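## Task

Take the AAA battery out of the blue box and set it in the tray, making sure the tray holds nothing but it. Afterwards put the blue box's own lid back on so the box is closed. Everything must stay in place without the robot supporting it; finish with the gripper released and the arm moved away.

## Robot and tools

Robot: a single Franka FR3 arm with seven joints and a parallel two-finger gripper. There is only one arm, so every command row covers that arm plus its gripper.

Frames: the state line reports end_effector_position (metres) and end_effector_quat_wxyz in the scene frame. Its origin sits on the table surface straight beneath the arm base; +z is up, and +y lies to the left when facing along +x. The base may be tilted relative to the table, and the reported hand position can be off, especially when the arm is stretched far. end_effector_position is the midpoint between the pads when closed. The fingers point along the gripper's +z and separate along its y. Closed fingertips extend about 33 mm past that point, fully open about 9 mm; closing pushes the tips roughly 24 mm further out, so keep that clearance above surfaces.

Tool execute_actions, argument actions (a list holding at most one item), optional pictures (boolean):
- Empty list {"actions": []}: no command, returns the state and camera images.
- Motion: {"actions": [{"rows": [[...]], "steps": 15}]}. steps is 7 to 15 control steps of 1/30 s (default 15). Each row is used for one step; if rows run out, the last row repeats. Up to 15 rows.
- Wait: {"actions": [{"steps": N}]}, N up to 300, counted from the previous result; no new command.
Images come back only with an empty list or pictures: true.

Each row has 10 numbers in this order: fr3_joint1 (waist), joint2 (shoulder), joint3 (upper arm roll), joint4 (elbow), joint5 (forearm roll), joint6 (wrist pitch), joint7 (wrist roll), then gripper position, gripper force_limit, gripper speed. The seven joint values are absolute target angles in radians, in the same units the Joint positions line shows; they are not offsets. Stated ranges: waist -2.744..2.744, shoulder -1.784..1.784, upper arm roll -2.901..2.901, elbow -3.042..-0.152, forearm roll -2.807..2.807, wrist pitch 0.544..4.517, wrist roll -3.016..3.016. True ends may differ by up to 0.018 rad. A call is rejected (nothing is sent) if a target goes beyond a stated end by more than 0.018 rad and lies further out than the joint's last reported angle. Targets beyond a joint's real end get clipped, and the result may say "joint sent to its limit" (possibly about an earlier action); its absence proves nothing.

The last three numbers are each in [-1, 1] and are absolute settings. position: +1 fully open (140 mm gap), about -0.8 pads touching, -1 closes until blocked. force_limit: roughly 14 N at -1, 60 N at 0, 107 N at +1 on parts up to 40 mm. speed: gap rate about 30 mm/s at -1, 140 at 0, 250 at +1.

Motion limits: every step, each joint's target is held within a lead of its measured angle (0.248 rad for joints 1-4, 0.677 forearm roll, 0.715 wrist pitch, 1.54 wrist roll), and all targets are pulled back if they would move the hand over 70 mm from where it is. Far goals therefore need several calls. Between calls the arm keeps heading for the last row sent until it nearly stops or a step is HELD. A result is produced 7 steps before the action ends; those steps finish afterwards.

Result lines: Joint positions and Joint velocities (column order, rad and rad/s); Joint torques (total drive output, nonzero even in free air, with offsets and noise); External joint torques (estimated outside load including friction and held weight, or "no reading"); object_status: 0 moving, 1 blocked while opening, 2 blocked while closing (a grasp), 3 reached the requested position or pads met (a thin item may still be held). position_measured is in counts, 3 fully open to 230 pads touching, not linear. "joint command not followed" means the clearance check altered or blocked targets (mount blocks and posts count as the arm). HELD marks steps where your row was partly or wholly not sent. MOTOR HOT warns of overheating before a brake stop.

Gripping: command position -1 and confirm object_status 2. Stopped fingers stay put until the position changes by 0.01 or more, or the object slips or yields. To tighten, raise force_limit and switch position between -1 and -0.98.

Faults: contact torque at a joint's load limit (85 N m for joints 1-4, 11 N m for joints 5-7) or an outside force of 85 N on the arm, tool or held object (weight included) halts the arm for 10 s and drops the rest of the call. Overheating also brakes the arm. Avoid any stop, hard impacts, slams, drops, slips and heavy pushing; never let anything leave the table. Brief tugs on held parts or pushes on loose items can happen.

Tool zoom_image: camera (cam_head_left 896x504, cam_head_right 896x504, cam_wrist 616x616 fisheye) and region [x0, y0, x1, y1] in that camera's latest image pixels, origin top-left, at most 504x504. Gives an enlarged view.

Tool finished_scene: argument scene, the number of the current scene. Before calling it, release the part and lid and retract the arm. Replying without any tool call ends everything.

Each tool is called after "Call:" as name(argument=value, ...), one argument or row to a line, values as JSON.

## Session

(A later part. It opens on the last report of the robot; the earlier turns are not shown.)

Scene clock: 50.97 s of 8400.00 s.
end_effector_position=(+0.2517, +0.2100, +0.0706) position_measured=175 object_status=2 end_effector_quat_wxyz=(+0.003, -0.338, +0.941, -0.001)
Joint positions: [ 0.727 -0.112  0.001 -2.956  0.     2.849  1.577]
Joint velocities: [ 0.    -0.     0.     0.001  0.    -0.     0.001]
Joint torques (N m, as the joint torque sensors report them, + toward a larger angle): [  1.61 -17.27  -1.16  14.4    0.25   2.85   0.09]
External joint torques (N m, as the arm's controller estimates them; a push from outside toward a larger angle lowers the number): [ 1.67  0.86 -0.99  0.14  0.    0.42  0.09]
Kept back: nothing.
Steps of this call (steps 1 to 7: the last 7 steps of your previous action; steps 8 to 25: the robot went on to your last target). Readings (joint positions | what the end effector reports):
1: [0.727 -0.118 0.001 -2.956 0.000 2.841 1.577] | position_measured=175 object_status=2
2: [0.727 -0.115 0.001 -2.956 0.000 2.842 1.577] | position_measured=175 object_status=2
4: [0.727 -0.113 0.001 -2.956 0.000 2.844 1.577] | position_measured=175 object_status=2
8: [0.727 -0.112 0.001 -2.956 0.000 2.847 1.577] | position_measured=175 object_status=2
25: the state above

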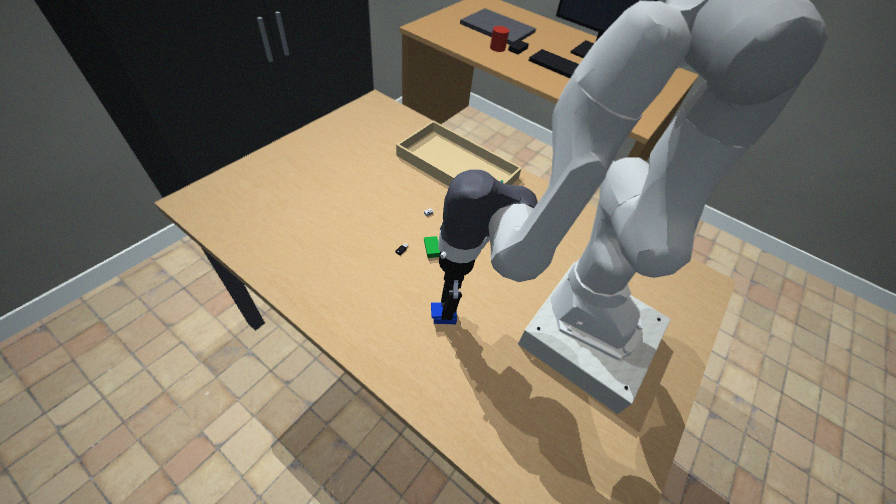

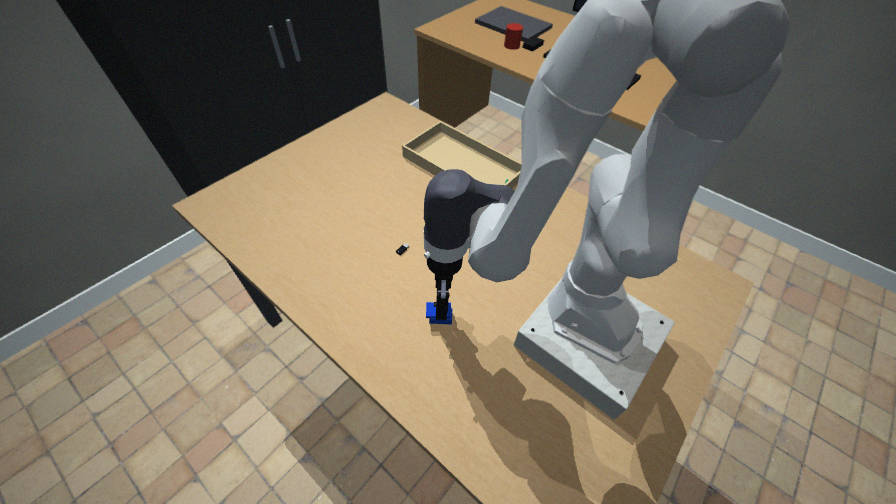

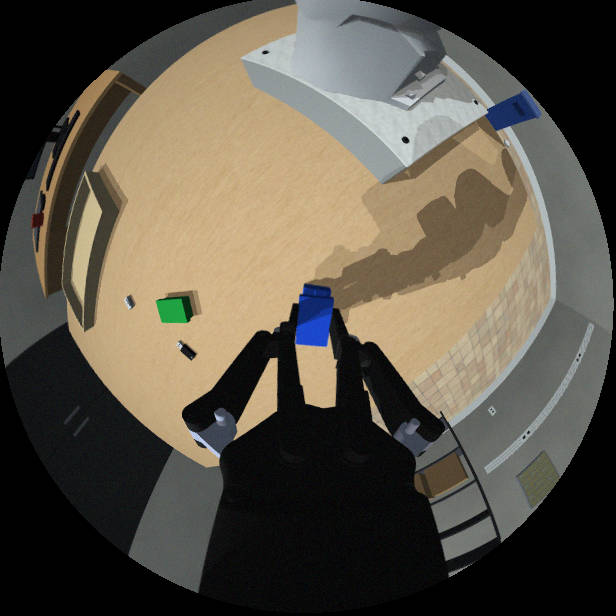

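Call:
execute_actions(
  actions=[
    {"rows":[[0.73,-0.117,0,-2.967,0,2.862,1.58,-1,-0.3,0],[0.73,-0.117,0,-2.967,0,2.87,1.58,-1,-0.3,0],[0.73,-0.117,0,-2.967,0,2.878,1.58,-1,-0.3,0],[0.73,-0.11,0,-2.966,0,2.886,1.58,-1,-0.3,0],[0.73,-0.103,0,-2.965,0,2.894,1.58,-1,-0.3,0],[0.73,-0.096,0,-2.965,0,2.9,1.58,-1,-0.3,0],[0.73,-0.089,0,-2.964,0,2.906,1.58,-1,-0.3,0],[0.73,-0.082,0,-2.964,0,2.911,1.58,-1,-0.3,0],[0.73,-0.075,0,-2.963,0,2.911,1.58,-1,-0.3,0],[0.73,-0.068,0,-2.962,0,2.911,1.58,-1,-0.3,0],[0.73,-0.06,0,-2.961,0,2.911,1.58,-1,-0.3,0]],"steps":15},
  ],
)

Call:
execute_actions(
  actions=[
    {"steps":25},
  ],
  pictures=true,
)

Call:
zoom_image(
  camera="cam_wrist",
  region=[250,250,380,380],
)

Scene clock: 52.20 s of 8400.00 s.
end_effector_position=(+0.2526, +0.2108, +0.0671) position_measured=175 object_status=2 end_effector_quat_wxyz=(+0.009, -0.338, +0.941, +0.001)
Joint positions: [ 0.727 -0.098  0.001 -2.963  0.     2.883  1.577]
Joint velocities: [ 0.     0.18  -0.    -0.001  0.001  0.153 -0.001]
Joint torques (N m, as the joint torque sensors report them, + toward a larger angle): [  1.91 -17.08  -1.8   12.86   0.22   2.81   0.07]
External joint torques (N m, as the arm's controller estimates them; a push from outside toward a larger angle lowers the number): [ 1.96  1.5  -1.65 -0.59 -0.01  0.4   0.07]
Steps of this call (steps 1 to 15: the robot went on to your last target; steps 16 to 29: nothing new was sent; steps 30 to 37: the first 8 steps of this action). Readings (joint positions | what the end effector reports):
30: [0.727 -0.112 0.001 -2.957 0.000 2.851 1.577] | position_measured=175 object_status=2
31: [0.727 -0.114 0.001 -2.960 0.000 2.854 1.577] | position_measured=175 object_status=2
33: [0.727 -0.114 0.001 -2.963 0.000 2.861 1.577] | position_measured=175 object_status=2
37: the state above

Scene clock: 53.03 s of 8400.00 s.
end_effector_position=(+0.2495, +0.2081, +0.0578) position_measured=175 object_status=2 end_effector_quat_wxyz=(+0.004, -0.338, +0.941, -0.000)
Joint positions: [ 0.727 -0.062  0.001 -2.963  0.     2.908  1.577]
Joint velocities: [-0.001 -0.     0.001  0.    -0.001  0.001 -0.   ]
Joint torques (N m, as the joint torque sensors report them, + toward a larger angle): [  2.05 -17.44  -0.95  13.4    0.22   2.83   0.03]
External joint torques (N m, as the arm's controller estimates them; a push from outside toward a larger angle lowers the number): [ 2.09  1.35 -0.85  0.26  0.02  0.41  0.03]
Kept back: nothing.
Steps of this call (steps 1 to 7: the last 7 steps of your previous action; steps 8 to 25: the robot went on to your last target). Readings (joint positions | what the end effector reports):
1: [0.727 -0.092 0.001 -2.963 0.000 2.888 1.577] | position_measured=175 object_status=2
2: [0.727 -0.085 0.001 -2.963 0.000 2.892 1.577] | position_measured=175 object_status=2
4: [0.727 -0.072 0.001 -2.963 0.000 2.897 1.577] | position_measured=175 object_status=2
8: [0.727 -0.063 0.001 -2.963 0.000 2.903 1.577] | position_measured=175 object_status=2
25: the state above

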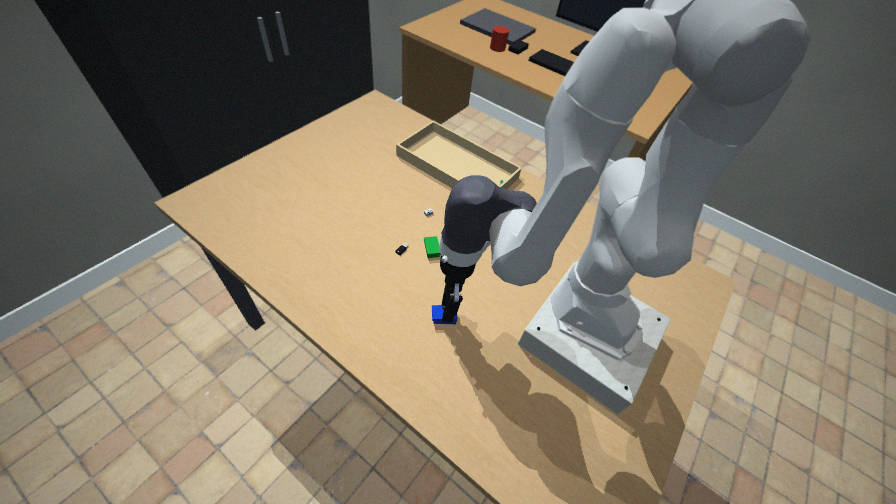

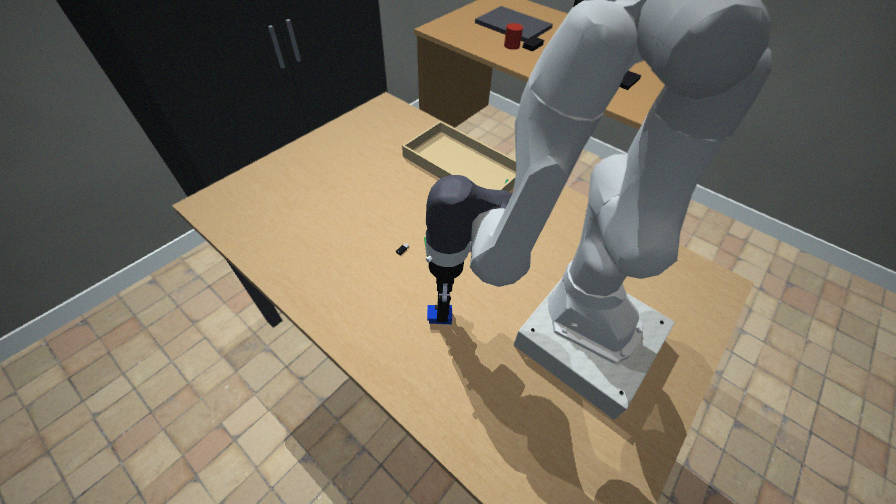

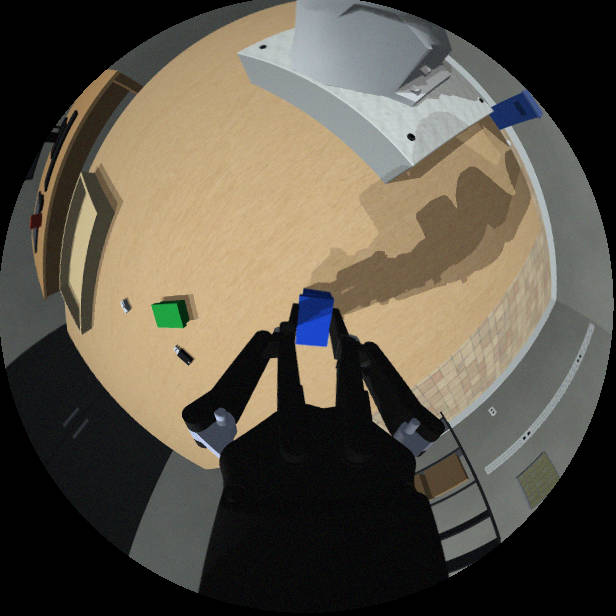

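Region (250, 250, 380, 380) of cam_wrist's 616x616 image, scaled by 3.877, with more detail than that image has.

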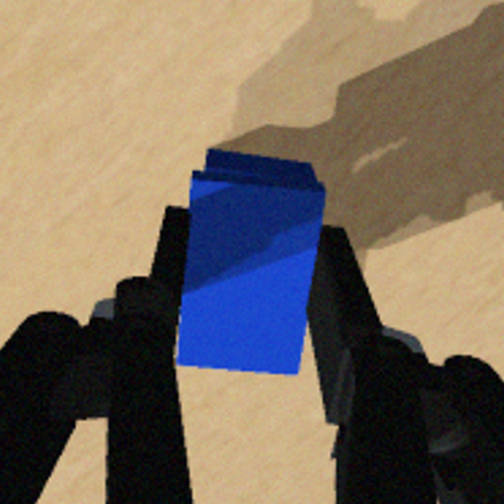

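Call:
execute_actions(
  actions=[
    {"rows":[[0.73,-0.064,0,-2.969,0,2.918,1.58,-1,-0.3,0],[0.73,-0.064,0,-2.969,0,2.924,1.58,-1,-0.3,0],[0.73,-0.064,0,-2.969,0,2.93,1.58,-1,-0.3,0],[0.73,-0.06,0,-2.969,0,2.936,1.58,-1,-0.3,0],[0.73,-0.055,0,-2.968,0,2.942,1.58,-1,-0.3,0],[0.73,-0.05,0,-2.968,0,2.946,1.58,-1,-0.3,0],[0.73,-0.045,0,-2.967,0,2.95,1.58,-1,-0.3,0],[0.73,-0.04,0,-2.967,0,2.95,1.58,-1,-0.3,0],[0.73,-0.035,0,-2.966,0,2.95,1.58,-1,-0.3,0],[0.73,-0.03,0,-2.966,0,2.95,1.58,-1,-0.3,0],[0.73,-0.025,0,-2.965,0,2.95,1.58,-1,-0.3,0]],"steps":15},
  ],
)

Call:
execute_actions(
  actions=[
    {"steps":20},
  ],
  pictures=true,
)

Call:
zoom_image(
  camera="cam_wrist",
  region=[250,250,380,380],
)

Scene clock: 54.10 s of 8400.00 s.
end_effector_position=(+0.2522, +0.2104, +0.0573) position_measured=175 object_status=2 end_effector_quat_wxyz=(+0.011, -0.338, +0.941, +0.002)
Joint positions: [ 0.727 -0.056  0.001 -2.966  0.     2.933  1.577]
Joint velocities: [ 0.001  0.052 -0.     0.02  -0.001  0.108 -0.001]
Joint torques (N m, as the joint torque sensors report them, + toward a larger angle): [  2.   -12.1   -1.44   9.99   0.15   2.37   0.06]
External joint torques (N m, as the arm's controller estimates them; a push from outside toward a larger angle lowers the number): [ 2.06  7.03 -1.32 -2.99 -0.05 -0.05  0.06]
Steps of this call (steps 1 to 15: the robot went on to your last target; steps 16 to 24: nothing new was sent; steps 25 to 32: the first 8 steps of this action). Readings (joint positions | what the end effector reports):
25: [0.727 -0.062 0.001 -2.963 0.000 2.909 1.577] | position_measured=175 object_status=2
26: [0.727 -0.062 0.001 -2.964 0.000 2.911 1.577] | position_measured=175 object_status=2
28: [0.727 -0.062 0.001 -2.966 0.000 2.917 1.577] | position_measured=175 object_status=2
32: the state above

Scene clock: 54.77 s of 8400.00 s.
end_effector_position=(+0.2573, +0.2147, +0.0570) position_measured=175 object_status=2 end_effector_quat_wxyz=(+0.018, -0.338, +0.941, +0.005)
Joint positions: [ 0.727 -0.044  0.001 -2.959  0.     2.953  1.577]
Joint velocities: [-0.     0.001  0.001  0.001 -0.001  0.002  0.   ]
Joint torques (N m, as the joint torque sensors report them, + toward a larger angle): [ 1.85 -8.01 -1.29  8.51  0.15  2.16  0.14]
External joint torques (N m, as the arm's controller estimates them; a push from outside toward a larger angle lowers the number): [ 1.87 11.26 -1.22 -4.53 -0.04 -0.35  0.14]
Kept back: nothing.
Steps of this call (steps 1 to 7: the last 7 steps of your previous action; steps 8 to 20: the robot went on to your last target). Readings (joint positions | what the end effector reports):
1: [0.727 -0.054 0.001 -2.965 0.000 2.936 1.577] | position_measured=175 object_status=2
2: [0.727 -0.052 0.001 -2.964 0.000 2.939 1.577] | position_measured=175 object_status=2
4: [0.727 -0.048 0.001 -2.961 0.000 2.944 1.577] | position_measured=175 object_status=2
8: [0.727 -0.045 0.001 -2.959 0.000 2.950 1.577] | position_measured=175 object_status=2
20: the state above

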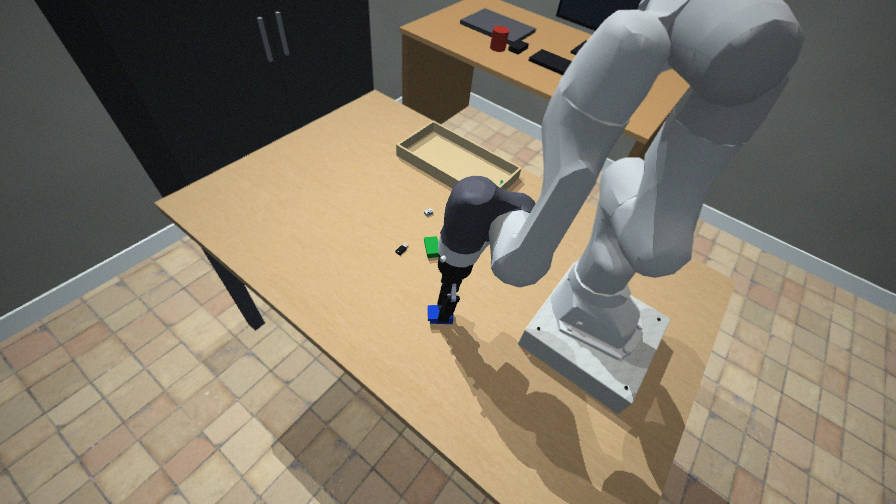

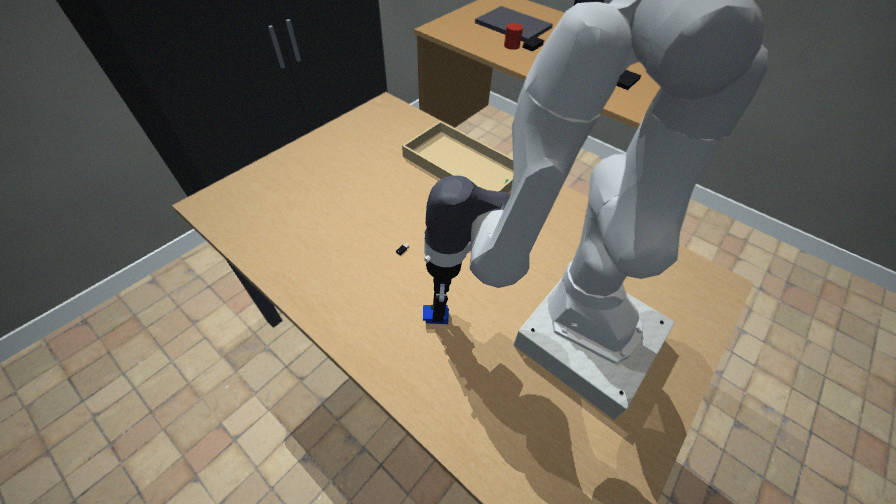

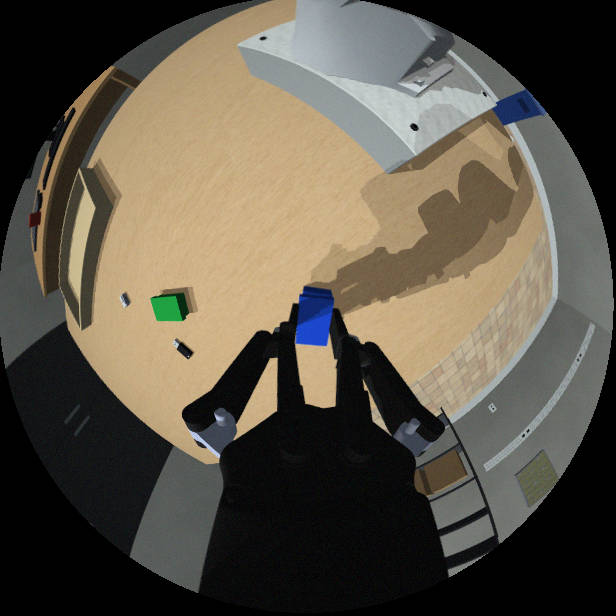

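Region (250, 250, 380, 380) of cam_wrist's 616x616 image, scaled by 3.877, with more detail than that image has.

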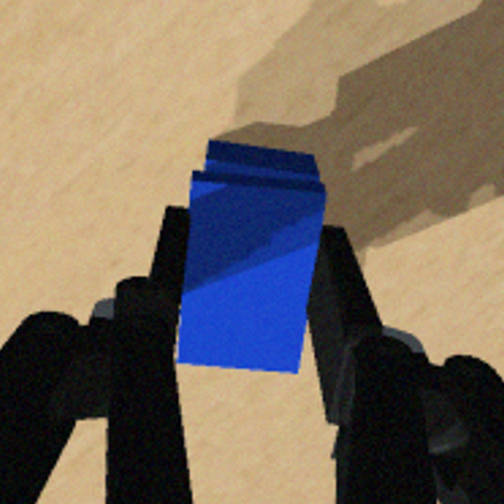

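Call:
execute_actions(
  actions=[
    {"rows":[[0.73,-0.06,0,-2.962,0,2.94,1.58,-1,-0.3,0],[0.73,-0.075,0,-2.964,0,2.925,1.58,-1,-0.3,0],[0.73,-0.085,0,-2.966,0,2.91,1.58,-1,-0.3,0],[0.73,-0.09,0,-2.968,0,2.9,1.58,-1,-0.3,0],[0.73,-0.092,0,-2.97,0,2.895,1.58,-1,-0.3,0],[0.73,-0.092,0,-2.973,0,2.893,1.58,-1,-0.3,0],[0.73,-0.092,0,-2.976,0,2.893,1.58,-1,-0.3,0]],"steps":15},
  ],
)

Call:
execute_actions(
  actions=[
    {"steps":25},
  ],
  pictures=true,
)

Call:
zoom_image(
  camera="cam_wrist",
  region=[250,250,380,380],
)

Scene clock: 55.63 s of 8400.00 s.
end_effector_position=(+0.2546, +0.2124, +0.0653) position_measured=175 object_status=2 end_effector_quat_wxyz=(+0.016, -0.338, +0.941, +0.004)
Joint positions: [ 0.727 -0.088  0.001 -2.969  0.     2.915  1.577]
Joint velocities: [ 0.    -0.035  0.001 -0.06  -0.001 -0.117  0.   ]
Joint torques (N m, as the joint torque sensors report them, + toward a larger angle): [  2.26 -18.74  -0.96  11.95   0.24   2.11   0.08]
External joint torques (N m, as the arm's controller estimates them; a push from outside toward a larger angle lowers the number): [ 2.27 -1.08 -0.85 -1.78  0.02 -0.39  0.09]
Steps of this call (steps 1 to 15: the robot went on to your last target; steps 16 to 18: nothing new was sent; steps 19 to 26: the first 8 steps of this action). Readings (joint positions | what the end effector reports):
19: [0.727 -0.047 0.001 -2.960 0.000 2.952 1.577] | position_measured=175 object_status=2
20: [0.727 -0.054 0.001 -2.960 0.000 2.948 1.577] | position_measured=175 object_status=2
22: [0.727 -0.071 0.001 -2.963 0.000 2.936 1.577] | position_measured=175 object_status=2
26: the state above

Scene clock: 56.47 s of 8400.00 s.
end_effector_position=(+0.2480, +0.2069, +0.0628) position_measured=175 object_status=2 end_effector_quat_wxyz=(+0.006, -0.338, +0.941, +0.000)
Joint positions: [ 0.727 -0.09   0.001 -2.974  0.     2.896  1.577]
Joint velocities: [ 0.    -0.     0.001 -0.001  0.002 -0.001  0.   ]
Joint torques (N m, as the joint torque sensors report them, + toward a larger angle): [  2.84 -19.24  -1.26  11.42   0.29   2.24   0.05]
External joint torques (N m, as the arm's controller estimates them; a push from outside toward a larger angle lowers the number): [ 2.86 -1.12 -1.15 -2.01  0.08 -0.19  0.05]
Kept back: nothing.
Steps of this call (steps 1 to 7: the last 7 steps of your previous action; steps 8 to 25: the robot went on to your last target). Readings (joint positions | what the end effector reports):
1: [0.727 -0.089 0.001 -2.971 0.000 2.911 1.577] | position_measured=175 object_status=2
2: [0.727 -0.090 0.001 -2.972 0.000 2.908 1.577] | position_measured=175 object_status=2
4: [0.727 -0.090 0.001 -2.974 0.000 2.904 1.577] | position_measured=175 object_status=2
8: [0.727 -0.090 0.001 -2.974 0.000 2.899 1.577] | position_measured=175 object_status=2
25: the state above

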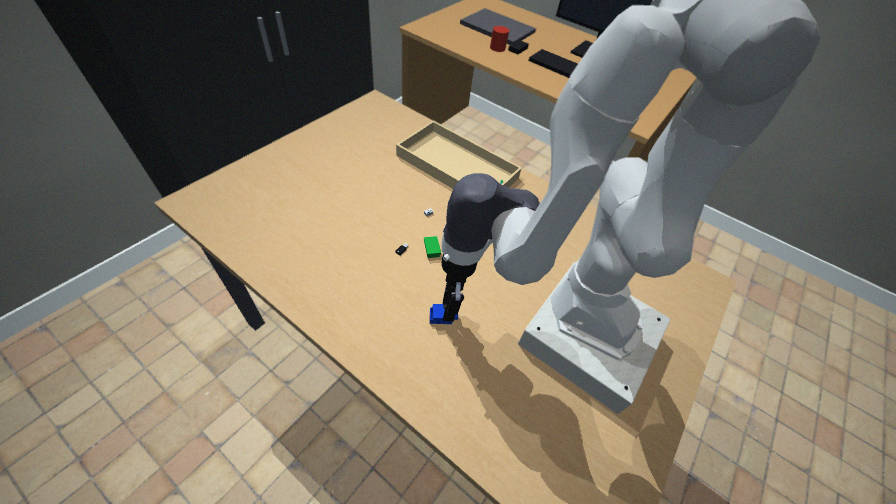

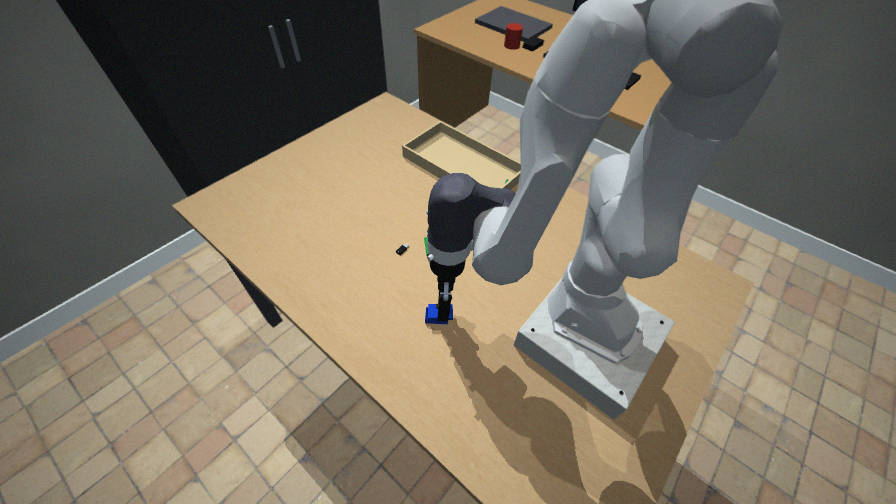

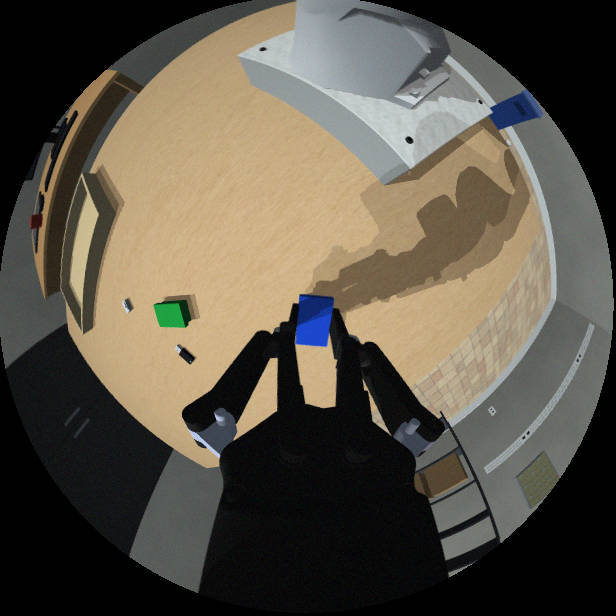

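Region (250, 250, 380, 380) of cam_wrist's 616x616 image, scaled by 3.877, with more detail than that image has.

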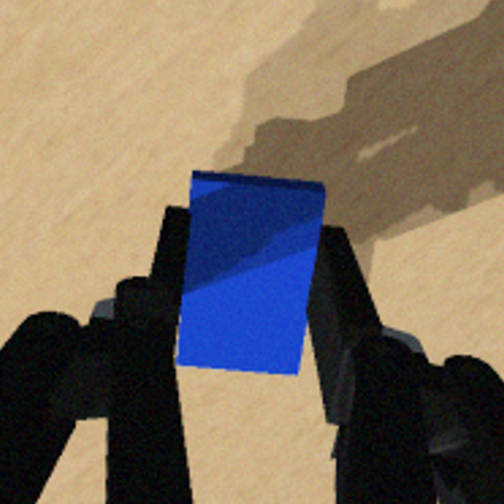

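Call:
execute_actions(
  actions=[
    {"rows":[[0.73,-0.088,0,-2.966,0,2.888,1.58,-1,-0.3,0],[0.73,-0.082,0,-2.955,0,2.882,1.58,-1,-0.3,0],[0.73,-0.077,0,-2.946,0,2.878,1.58,-1,-0.3,0]],"steps":12},
  ],
)

Call:
execute_actions(
  actions=[
    {"steps":25},
  ],
  pictures=true,
)

Call:
zoom_image(
  camera="cam_wrist",
  region=[250,250,380,380],
)

Scene clock: 57.00 s of 8400.00 s.
end_effector_position=(+0.2540, +0.2120, +0.0646) position_measured=175 object_status=2 end_effector_quat_wxyz=(+0.007, -0.338, +0.941, +0.001)
Joint positions: [ 0.727 -0.082  0.001 -2.954  0.     2.887  1.577]
Joint velocities: [ 0.     0.035 -0.     0.099  0.001 -0.034  0.001]
Joint torques (N m, as the joint torque sensors report them, + toward a larger angle): [  3.   -17.39  -1.6   12.75   0.19   1.99   0.16]
External joint torques (N m, as the arm's controller estimates them; a push from outside toward a larger angle lowers the number): [ 3.01  1.17 -1.51  0.28  0.   -0.28  0.16]
Steps of this call (steps 1 to 11: the robot went on to your last target; steps 12 to 16: the first 5 steps of this action). Readings (joint positions | what the end effector reports):
12: [0.727 -0.090 0.001 -2.973 0.000 2.895 1.577] | position_measured=175 object_status=2
13: [0.727 -0.088 0.001 -2.970 0.000 2.893 1.577] | position_measured=175 object_status=2
15: [0.727 -0.083 0.001 -2.958 0.000 2.889 1.577] | position_measured=175 object_status=2
16: the state above

Scene clock: 57.83 s of 8400.00 s.
end_effector_position=(+0.2547, +0.2126, +0.0647) position_measured=175 object_status=2 end_effector_quat_wxyz=(+0.006, -0.338, +0.941, +0.000)
Joint positions: [ 0.727 -0.079  0.001 -2.948  0.     2.881  1.577]
Joint velocities: [-0.    -0.002  0.001 -0.001 -0.001  0.     0.   ]
Joint torques (N m, as the joint torque sensors report them, + toward a larger angle): [  2.52 -17.92  -1.2   13.84   0.24   2.16   0.04]
External joint torques (N m, as the arm's controller estimates them; a push from outside toward a larger angle lowers the number): [ 2.55  0.95 -1.09  0.09  0.02 -0.28  0.04]
Kept back: nothing.
Steps of this call (steps 1 to 7: the last 7 steps of your previous action; steps 8 to 15: the robot went on to your last target; steps 16 to 25: nothing new was sent). Readings (joint positions | what the end effector reports):
1: [0.727 -0.081 0.001 -2.952 0.000 2.886 1.577] | position_measured=175 object_status=2
2: [0.727 -0.080 0.001 -2.950 0.000 2.886 1.577] | position_measured=175 object_status=2
4: [0.727 -0.079 0.001 -2.949 0.000 2.884 1.577] | position_measured=175 object_status=2
8: [0.727 -0.079 0.001 -2.948 0.000 2.882 1.577] | position_measured=175 object_status=2
25: the state above
The arm was judged still, so your last target was given up. Only a new action makes it travel on or press farther. Fingers that are still opening or closing keep moving.

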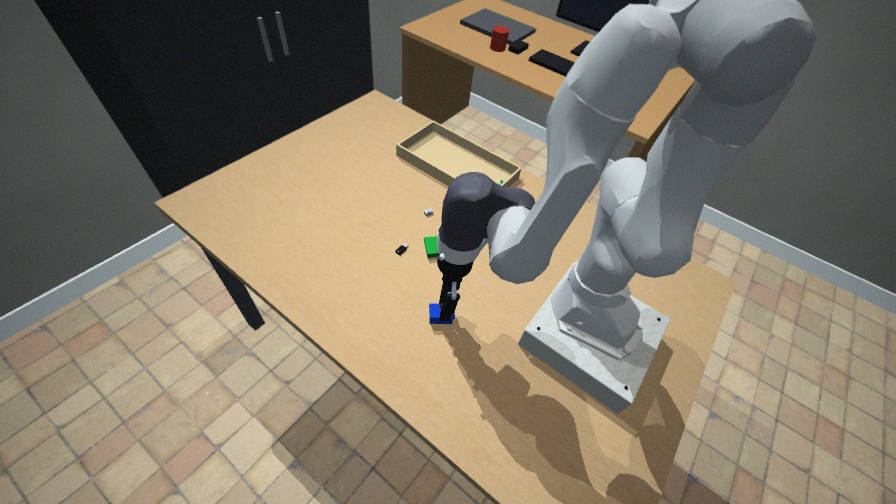

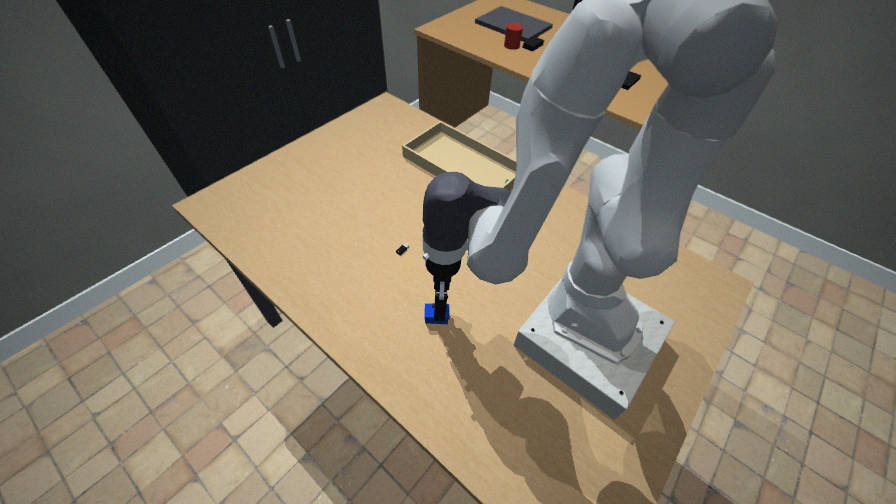

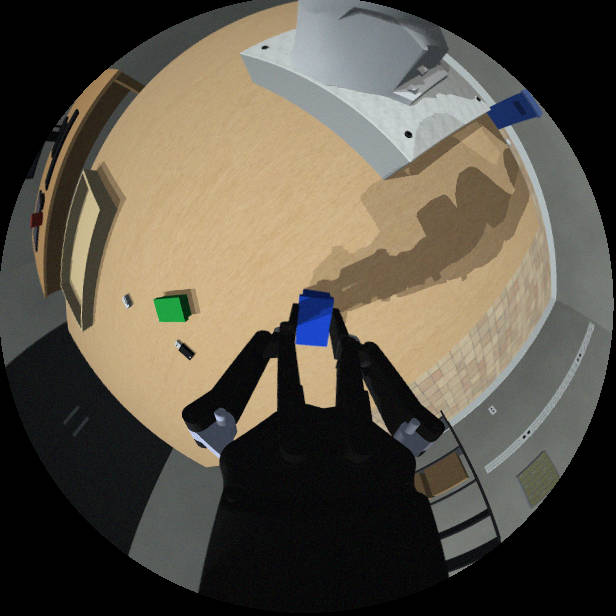

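Region (250, 250, 380, 380) of cam_wrist's 616x616 image, scaled by 3.877, with more detail than that image has.

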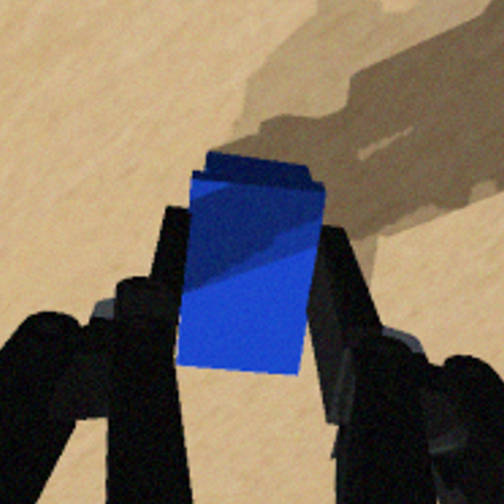

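Call:
execute_actions(
  actions=[
    {"rows":[[0.73,-0.08,0,-2.9515,0,2.884,1.61,-1,-0.3,0],[0.73,-0.08,0,-2.9515,0,2.887,1.61,-1,-0.3,0],[0.73,-0.078,0,-2.951,0,2.89,1.61,-1,-0.3,0],[0.73,-0.075,0,-2.951,0,2.893,1.61,-1,-0.3,0],[0.73,-0.072,0,-2.9505,0,2.896,1.61,-1,-0.3,0],[0.73,-0.069,0,-2.95,0,2.899,1.61,-1,-0.3,0],[0.73,-0.066,0,-2.95,0,2.902,1.61,-1,-0.3,0],[0.73,-0.063,0,-2.9495,0,2.904,1.61,-1,-0.3,0],[0.73,-0.06,0,-2.949,0,2.906,1.61,-1,-0.3,0],[0.73,-0.057,0,-2.949,0,2.906,1.61,-1,-0.3,0],[0.73,-0.054,0,-2.9485,0,2.906,1.61,-1,-0.3,0]],"steps":15},
  ],
)

Call:
execute_actions(
  actions=[
    {"steps":25},
  ],
  pictures=true,
)

Call:
zoom_image(
  camera="cam_wrist",
  region=[250,250,380,380],
)

Scene clock: 59.17 s of 8400.00 s.
end_effector_position=(+0.2547, +0.2126, +0.0628) position_measured=175 object_status=2 end_effector_quat_wxyz=(+0.007, -0.330, +0.944, +0.001)
Joint positions: [ 0.727 -0.071  0.001 -2.949  0.     2.892  1.594]
Joint velocities: [ 0.001  0.079 -0.001  0.    -0.002  0.059  0.043]
Joint torques (N m, as the joint torque sensors report them, + toward a larger angle): [  1.73 -18.15  -1.17  12.8    0.29   2.92   0.13]
External joint torques (N m, as the arm's controller estimates them; a push from outside toward a larger angle lowers the number): [ 1.8   1.01 -1.03 -0.74  0.07  0.49  0.13]
Steps of this call (steps 1 to 32: nothing new was sent; steps 33 to 40: the first 8 steps of this action). Readings (joint positions | what the end effector reports):
33: [0.727 -0.079 0.001 -2.948 0.000 2.881 1.579] | position_measured=175 object_status=2
34: [0.727 -0.079 0.001 -2.949 0.000 2.881 1.582] | position_measured=175 object_status=2
36: [0.727 -0.078 0.001 -2.949 0.000 2.883 1.587] | position_measured=175 object_status=2
40: the state above

Scene clock: 60.00 s of 8400.00 s.
end_effector_position=(+0.2536, +0.2116, +0.0589) position_measured=175 object_status=2 end_effector_quat_wxyz=(+0.005, -0.324, +0.946, +0.000)
Joint positions: [ 0.727 -0.056  0.001 -2.949  0.     2.903  1.606]
Joint velocities: [0.001 0.001 0.    0.001 0.001 0.001 0.003]
Joint torques (N m, as the joint torque sensors report them, + toward a larger angle): [  2.07 -18.58  -1.22  12.71   0.22   2.9    0.17]
External joint torques (N m, as the arm's controller estimates them; a push from outside toward a larger angle lowers the number): [ 2.16  0.65 -1.09 -0.7   0.01  0.45  0.17]
Kept back: nothing.
Steps of this call (steps 1 to 7: the last 7 steps of your previous action; steps 8 to 25: the robot went on to your last target). Readings (joint positions | what the end effector reports):
1: [0.727 -0.068 0.001 -2.949 0.000 2.894 1.595] | position_measured=175 object_status=2
2: [0.727 -0.065 0.001 -2.949 0.000 2.895 1.596] | position_measured=175 object_status=2
4: [0.727 -0.060 0.001 -2.949 0.000 2.898 1.598] | position_measured=175 object_status=2
8: [0.727 -0.056 0.001 -2.949 0.000 2.901 1.601] | position_measured=175 object_status=2
25: the state above

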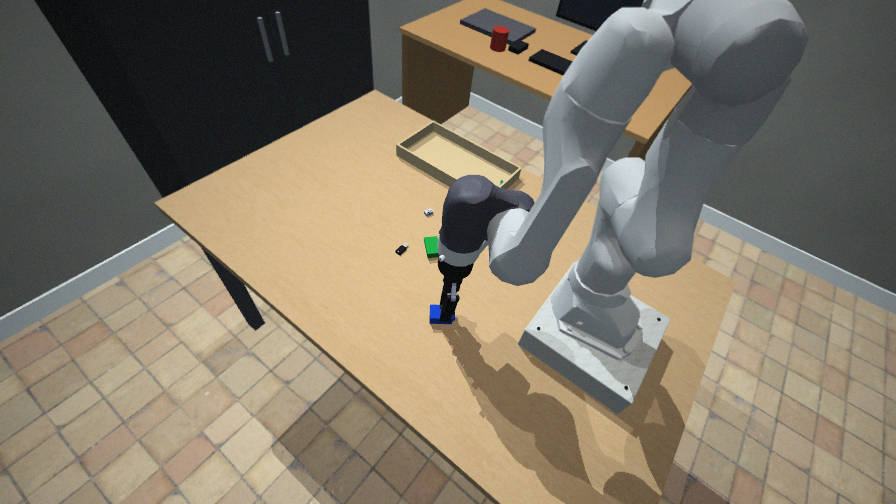

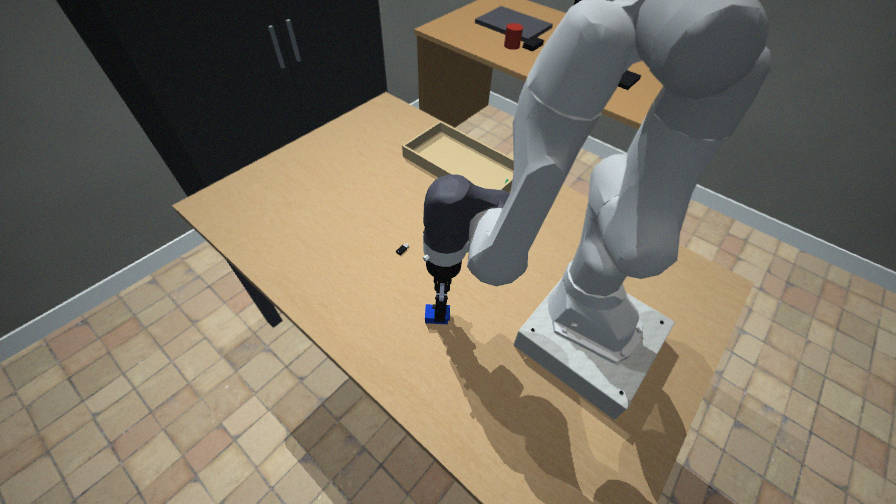

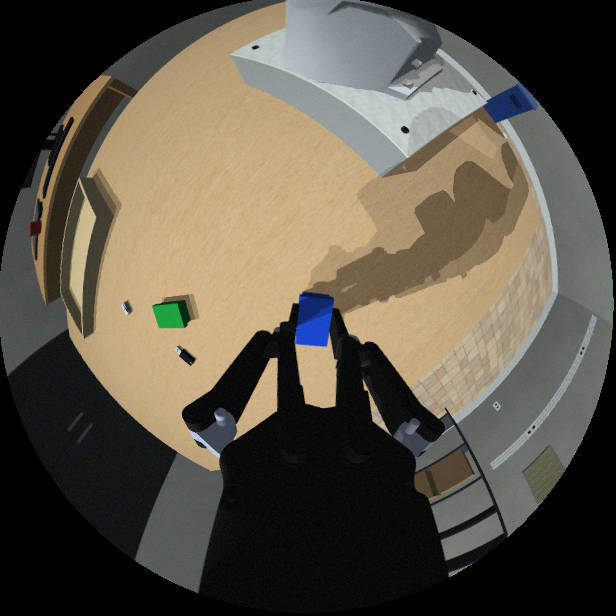

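Region (250, 250, 380, 380) of cam_wrist's 616x616 image, scaled by 3.877, with more detail than that image has.

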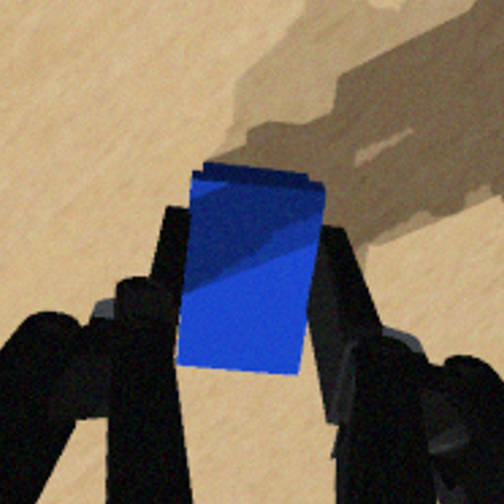

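Call:
execute_actions(
  actions=[
    {"rows":[[0.73,-0.052,0,-2.9485,0,2.912,1.61,-1,-0.3,0],[0.73,-0.049,0,-2.948,0,2.916,1.61,-1,-0.3,0],[0.73,-0.045,0,-2.9475,0,2.92,1.61,-1,-0.3,0],[0.73,-0.041,0,-2.947,0,2.924,1.61,-1,-0.3,0],[0.73,-0.037,0,-2.9465,0,2.928,1.61,-1,-0.3,0],[0.73,-0.033,0,-2.946,0,2.932,1.61,-1,-0.3,0],[0.73,-0.029,0,-2.946,0,2.935,1.61,-1,-0.3,0],[0.73,-0.025,0,-2.9455,0,2.938,1.61,-1,-0.3,0],[0.73,-0.022,0,-2.945,0,2.938,1.61,-1,-0.3,0]],"steps":15},
  ],
)

Call:
execute_actions(
  actions=[
    {"steps":12},
  ],
)

Scene clock: 60.70 s of 8400.00 s.
end_effector_position=(+0.2552, +0.2129, +0.0555) position_measured=175 object_status=2 end_effector_quat_wxyz=(+0.007, -0.324, +0.946, +0.001)
Joint positions: [ 0.727 -0.038  0.001 -2.946  0.     2.924  1.607]
Joint velocities: [ 0.001  0.087  0.     0.036 -0.001  0.116 -0.   ]
Joint torques (N m, as the joint torque sensors report them, + toward a larger angle): [  2.31 -15.96  -1.14  10.33   0.23   1.83   0.12]
External joint torques (N m, as the arm's controller estimates them; a push from outside toward a larger angle lowers the number): [ 2.34  3.79 -1.08 -2.42  0.04 -0.53  0.12]
Steps of this call (steps 1 to 13: the robot went on to your last target; steps 14 to 21: the first 8 steps of this action). Readings (joint positions | what the end effector reports):
14: [0.727 -0.055 0.001 -2.949 0.000 2.904 1.607] | position_measured=175 object_status=2
15: [0.727 -0.054 0.001 -2.949 0.000 2.906 1.607] | position_measured=175 object_status=2
17: [0.727 -0.050 0.001 -2.949 0.000 2.910 1.607] | position_measured=175 object_status=2
21: the state above

Scene clock: 61.10 s of 8400.00 s.
end_effector_position=(+0.2546, +0.2124, +0.0522) position_measured=175 object_status=2 end_effector_quat_wxyz=(+0.006, -0.324, +0.946, +0.001)
Joint positions: [ 0.727 -0.024  0.001 -2.945  0.     2.934  1.607]
Joint velocities: [-0.     0.001  0.001 -0.002 -0.     0.006  0.001]
Joint torques (N m, as the joint torque sensors report them, + toward a larger angle): [  1.92 -18.78  -0.95  11.71   0.23   2.76   0.07]
External joint torques (N m, as the arm's controller estimates them; a push from outside toward a larger angle lowers the number): [ 1.99  0.92 -0.86 -1.    0.05  0.33  0.07]
Kept back: nothing.
Steps of this call (steps 1 to 7: the last 7 steps of your previous action; steps 8 to 12: the robot went on to your last target). Readings (joint positions | what the end effector reports):
1: [0.727 -0.035 0.001 -2.945 0.000 2.927 1.607] | position_measured=175 object_status=2
2: [0.727 -0.031 0.001 -2.945 0.000 2.929 1.607] | position_measured=175 object_status=2
4: [0.727 -0.026 0.001 -2.945 0.000 2.931 1.607] | position_measured=175 object_status=2
8: [0.727 -0.024 0.001 -2.945 0.000 2.933 1.607] | position_measured=175 object_status=2
12: the state above

Snapped past the rim. Finish down.

Call:
execute_actions(
  actions=[
    {"rows":[[0.73,-0.019,0,-2.945,0,2.943,1.61,-1,-0.3,0],[0.73,-0.015,0,-2.9445,0,2.947,1.61,-1,-0.3,0],[0.73,-0.011,0,-2.944,0,2.951,1.61,-1,-0.3,0],[0.73,-0.007,0,-2.9435,0,2.955,1.61,-1,-0.3,0],[0.73,-0.003,0,-2.943,0,2.959,1.61,-1,-0.3,0],[0.73,0.001,0,-2.9425,0,2.962,1.61,-1,-0.3,0],[0.73,0.005,0,-2.942,0,2.965,1.61,-1,-0.3,0],[0.73,0.009,0,-2.942,0,2.967,1.61,-1,-0.3,0],[0.73,0.013,0,-2.9415,0,2.968,1.61,-1,-0.3,0]],"steps":15},
  ],
)

Call:
execute_actions(
  actions=[
    {"steps":15},
  ],
  pictures=true,
)

Call:
zoom_image(
  camera="cam_head_left",
  region=[400,270,500,350],
)

Scene clock: 61.70 s of 8400.00 s.
end_effector_position=(+0.2556, +0.2132, +0.0487) position_measured=175 object_status=2 end_effector_quat_wxyz=(+0.008, -0.324, +0.946, +0.001)
Joint positions: [ 0.727 -0.006  0.001 -2.943  0.     2.953  1.607]
Joint velocities: [ 0.001  0.063  0.     0.033  0.     0.086 -0.   ]
Joint torques (N m, as the joint torque sensors report them, + toward a larger angle): [  1.65 -14.28  -1.21  10.32   0.23   2.59   0.09]
External joint torques (N m, as the arm's controller estimates them; a push from outside toward a larger angle lowers the number): [ 1.67  5.48 -1.19 -1.55  0.06  0.26  0.09]
Steps of this call (steps 1 to 10: the robot went on to your last target; steps 11 to 18: the first 8 steps of this action). Readings (joint positions | what the end effector reports):
11: [0.727 -0.023 0.001 -2.945 0.000 2.936 1.607] | position_measured=175 object_status=2
12: [0.727 -0.022 0.001 -2.945 0.000 2.938 1.607] | position_measured=175 object_status=2
14: [0.727 -0.016 0.001 -2.945 0.000 2.942 1.607] | position_measured=175 object_status=2
18: the state above

Scene clock: 62.20 s of 8400.00 s.
end_effector_position=(+0.2589, +0.2159, +0.0486) position_measured=175 object_status=2 end_effector_quat_wxyz=(+0.013, -0.324, +0.946, +0.003)
Joint positions: [ 0.727  0.001  0.001 -2.939  0.     2.967  1.607]
Joint velocities: [ 0.     0.001 -0.001  0.     0.     0.003 -0.001]
Joint torques (N m, as the joint torque sensors report them, + toward a larger angle): [  2.33 -13.17  -0.65   9.5    0.21   2.59   0.05]
External joint torques (N m, as the arm's controller estimates them; a push from outside toward a larger angle lowers the number): [ 2.45  7.1  -0.53 -2.95  0.03  0.11  0.06]
Kept back: nothing.
Steps of this call (steps 1 to 7: the last 7 steps of your previous action; steps 8 to 15: the robot went on to your last target). Readings (joint positions | what the end effector reports):
1: [0.727 -0.004 0.001 -2.942 0.000 2.956 1.607] | position_measured=175 object_status=2
2: [0.727 -0.003 0.001 -2.941 0.000 2.958 1.607] | position_measured=175 object_status=2
4: [0.727 -0.001 0.001 -2.940 0.000 2.962 1.607] | position_measured=175 object_status=2
8: [0.727 0.000 0.001 -2.939 0.000 2.965 1.607] | position_measured=175 object_status=2
15: the state above

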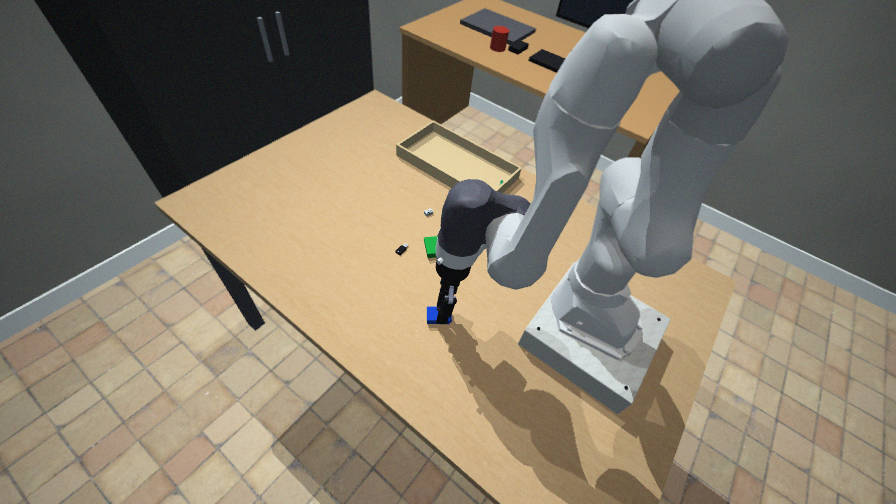

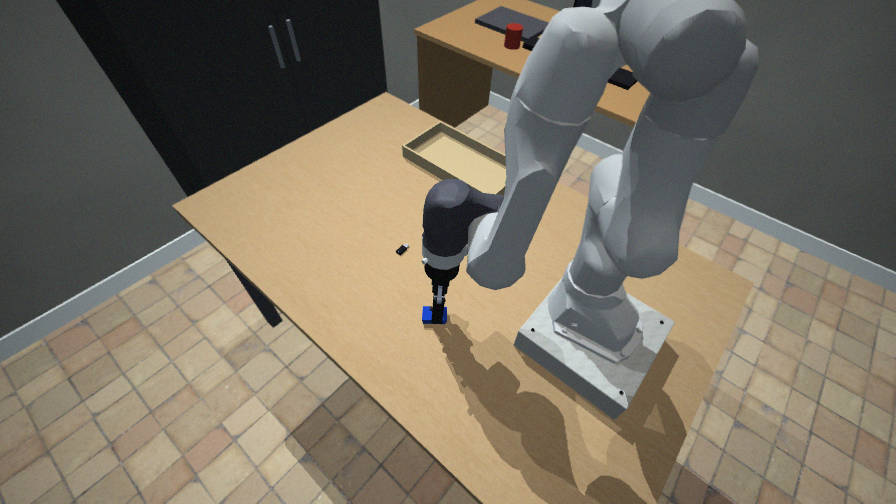

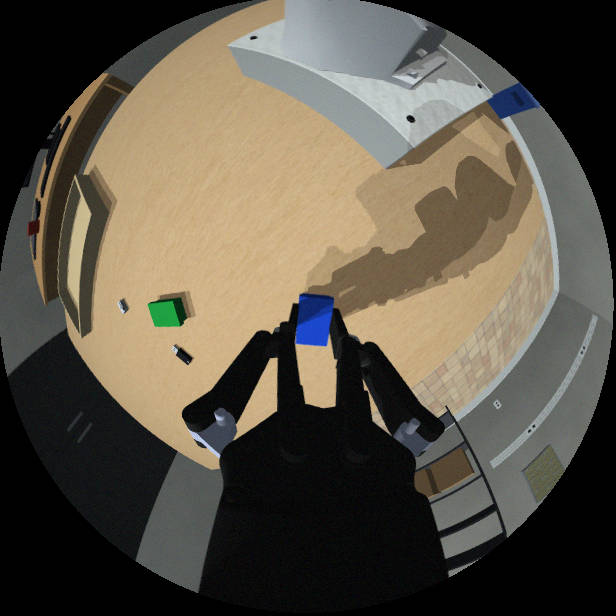

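Region (400, 270, 500, 350) of cam_head_left's 896x504 image, scaled by 5.040, with more detail than that image has; it fills the top 403 rows of this view, and the rest is white.

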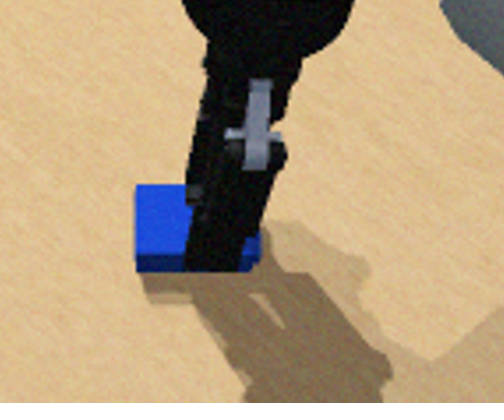

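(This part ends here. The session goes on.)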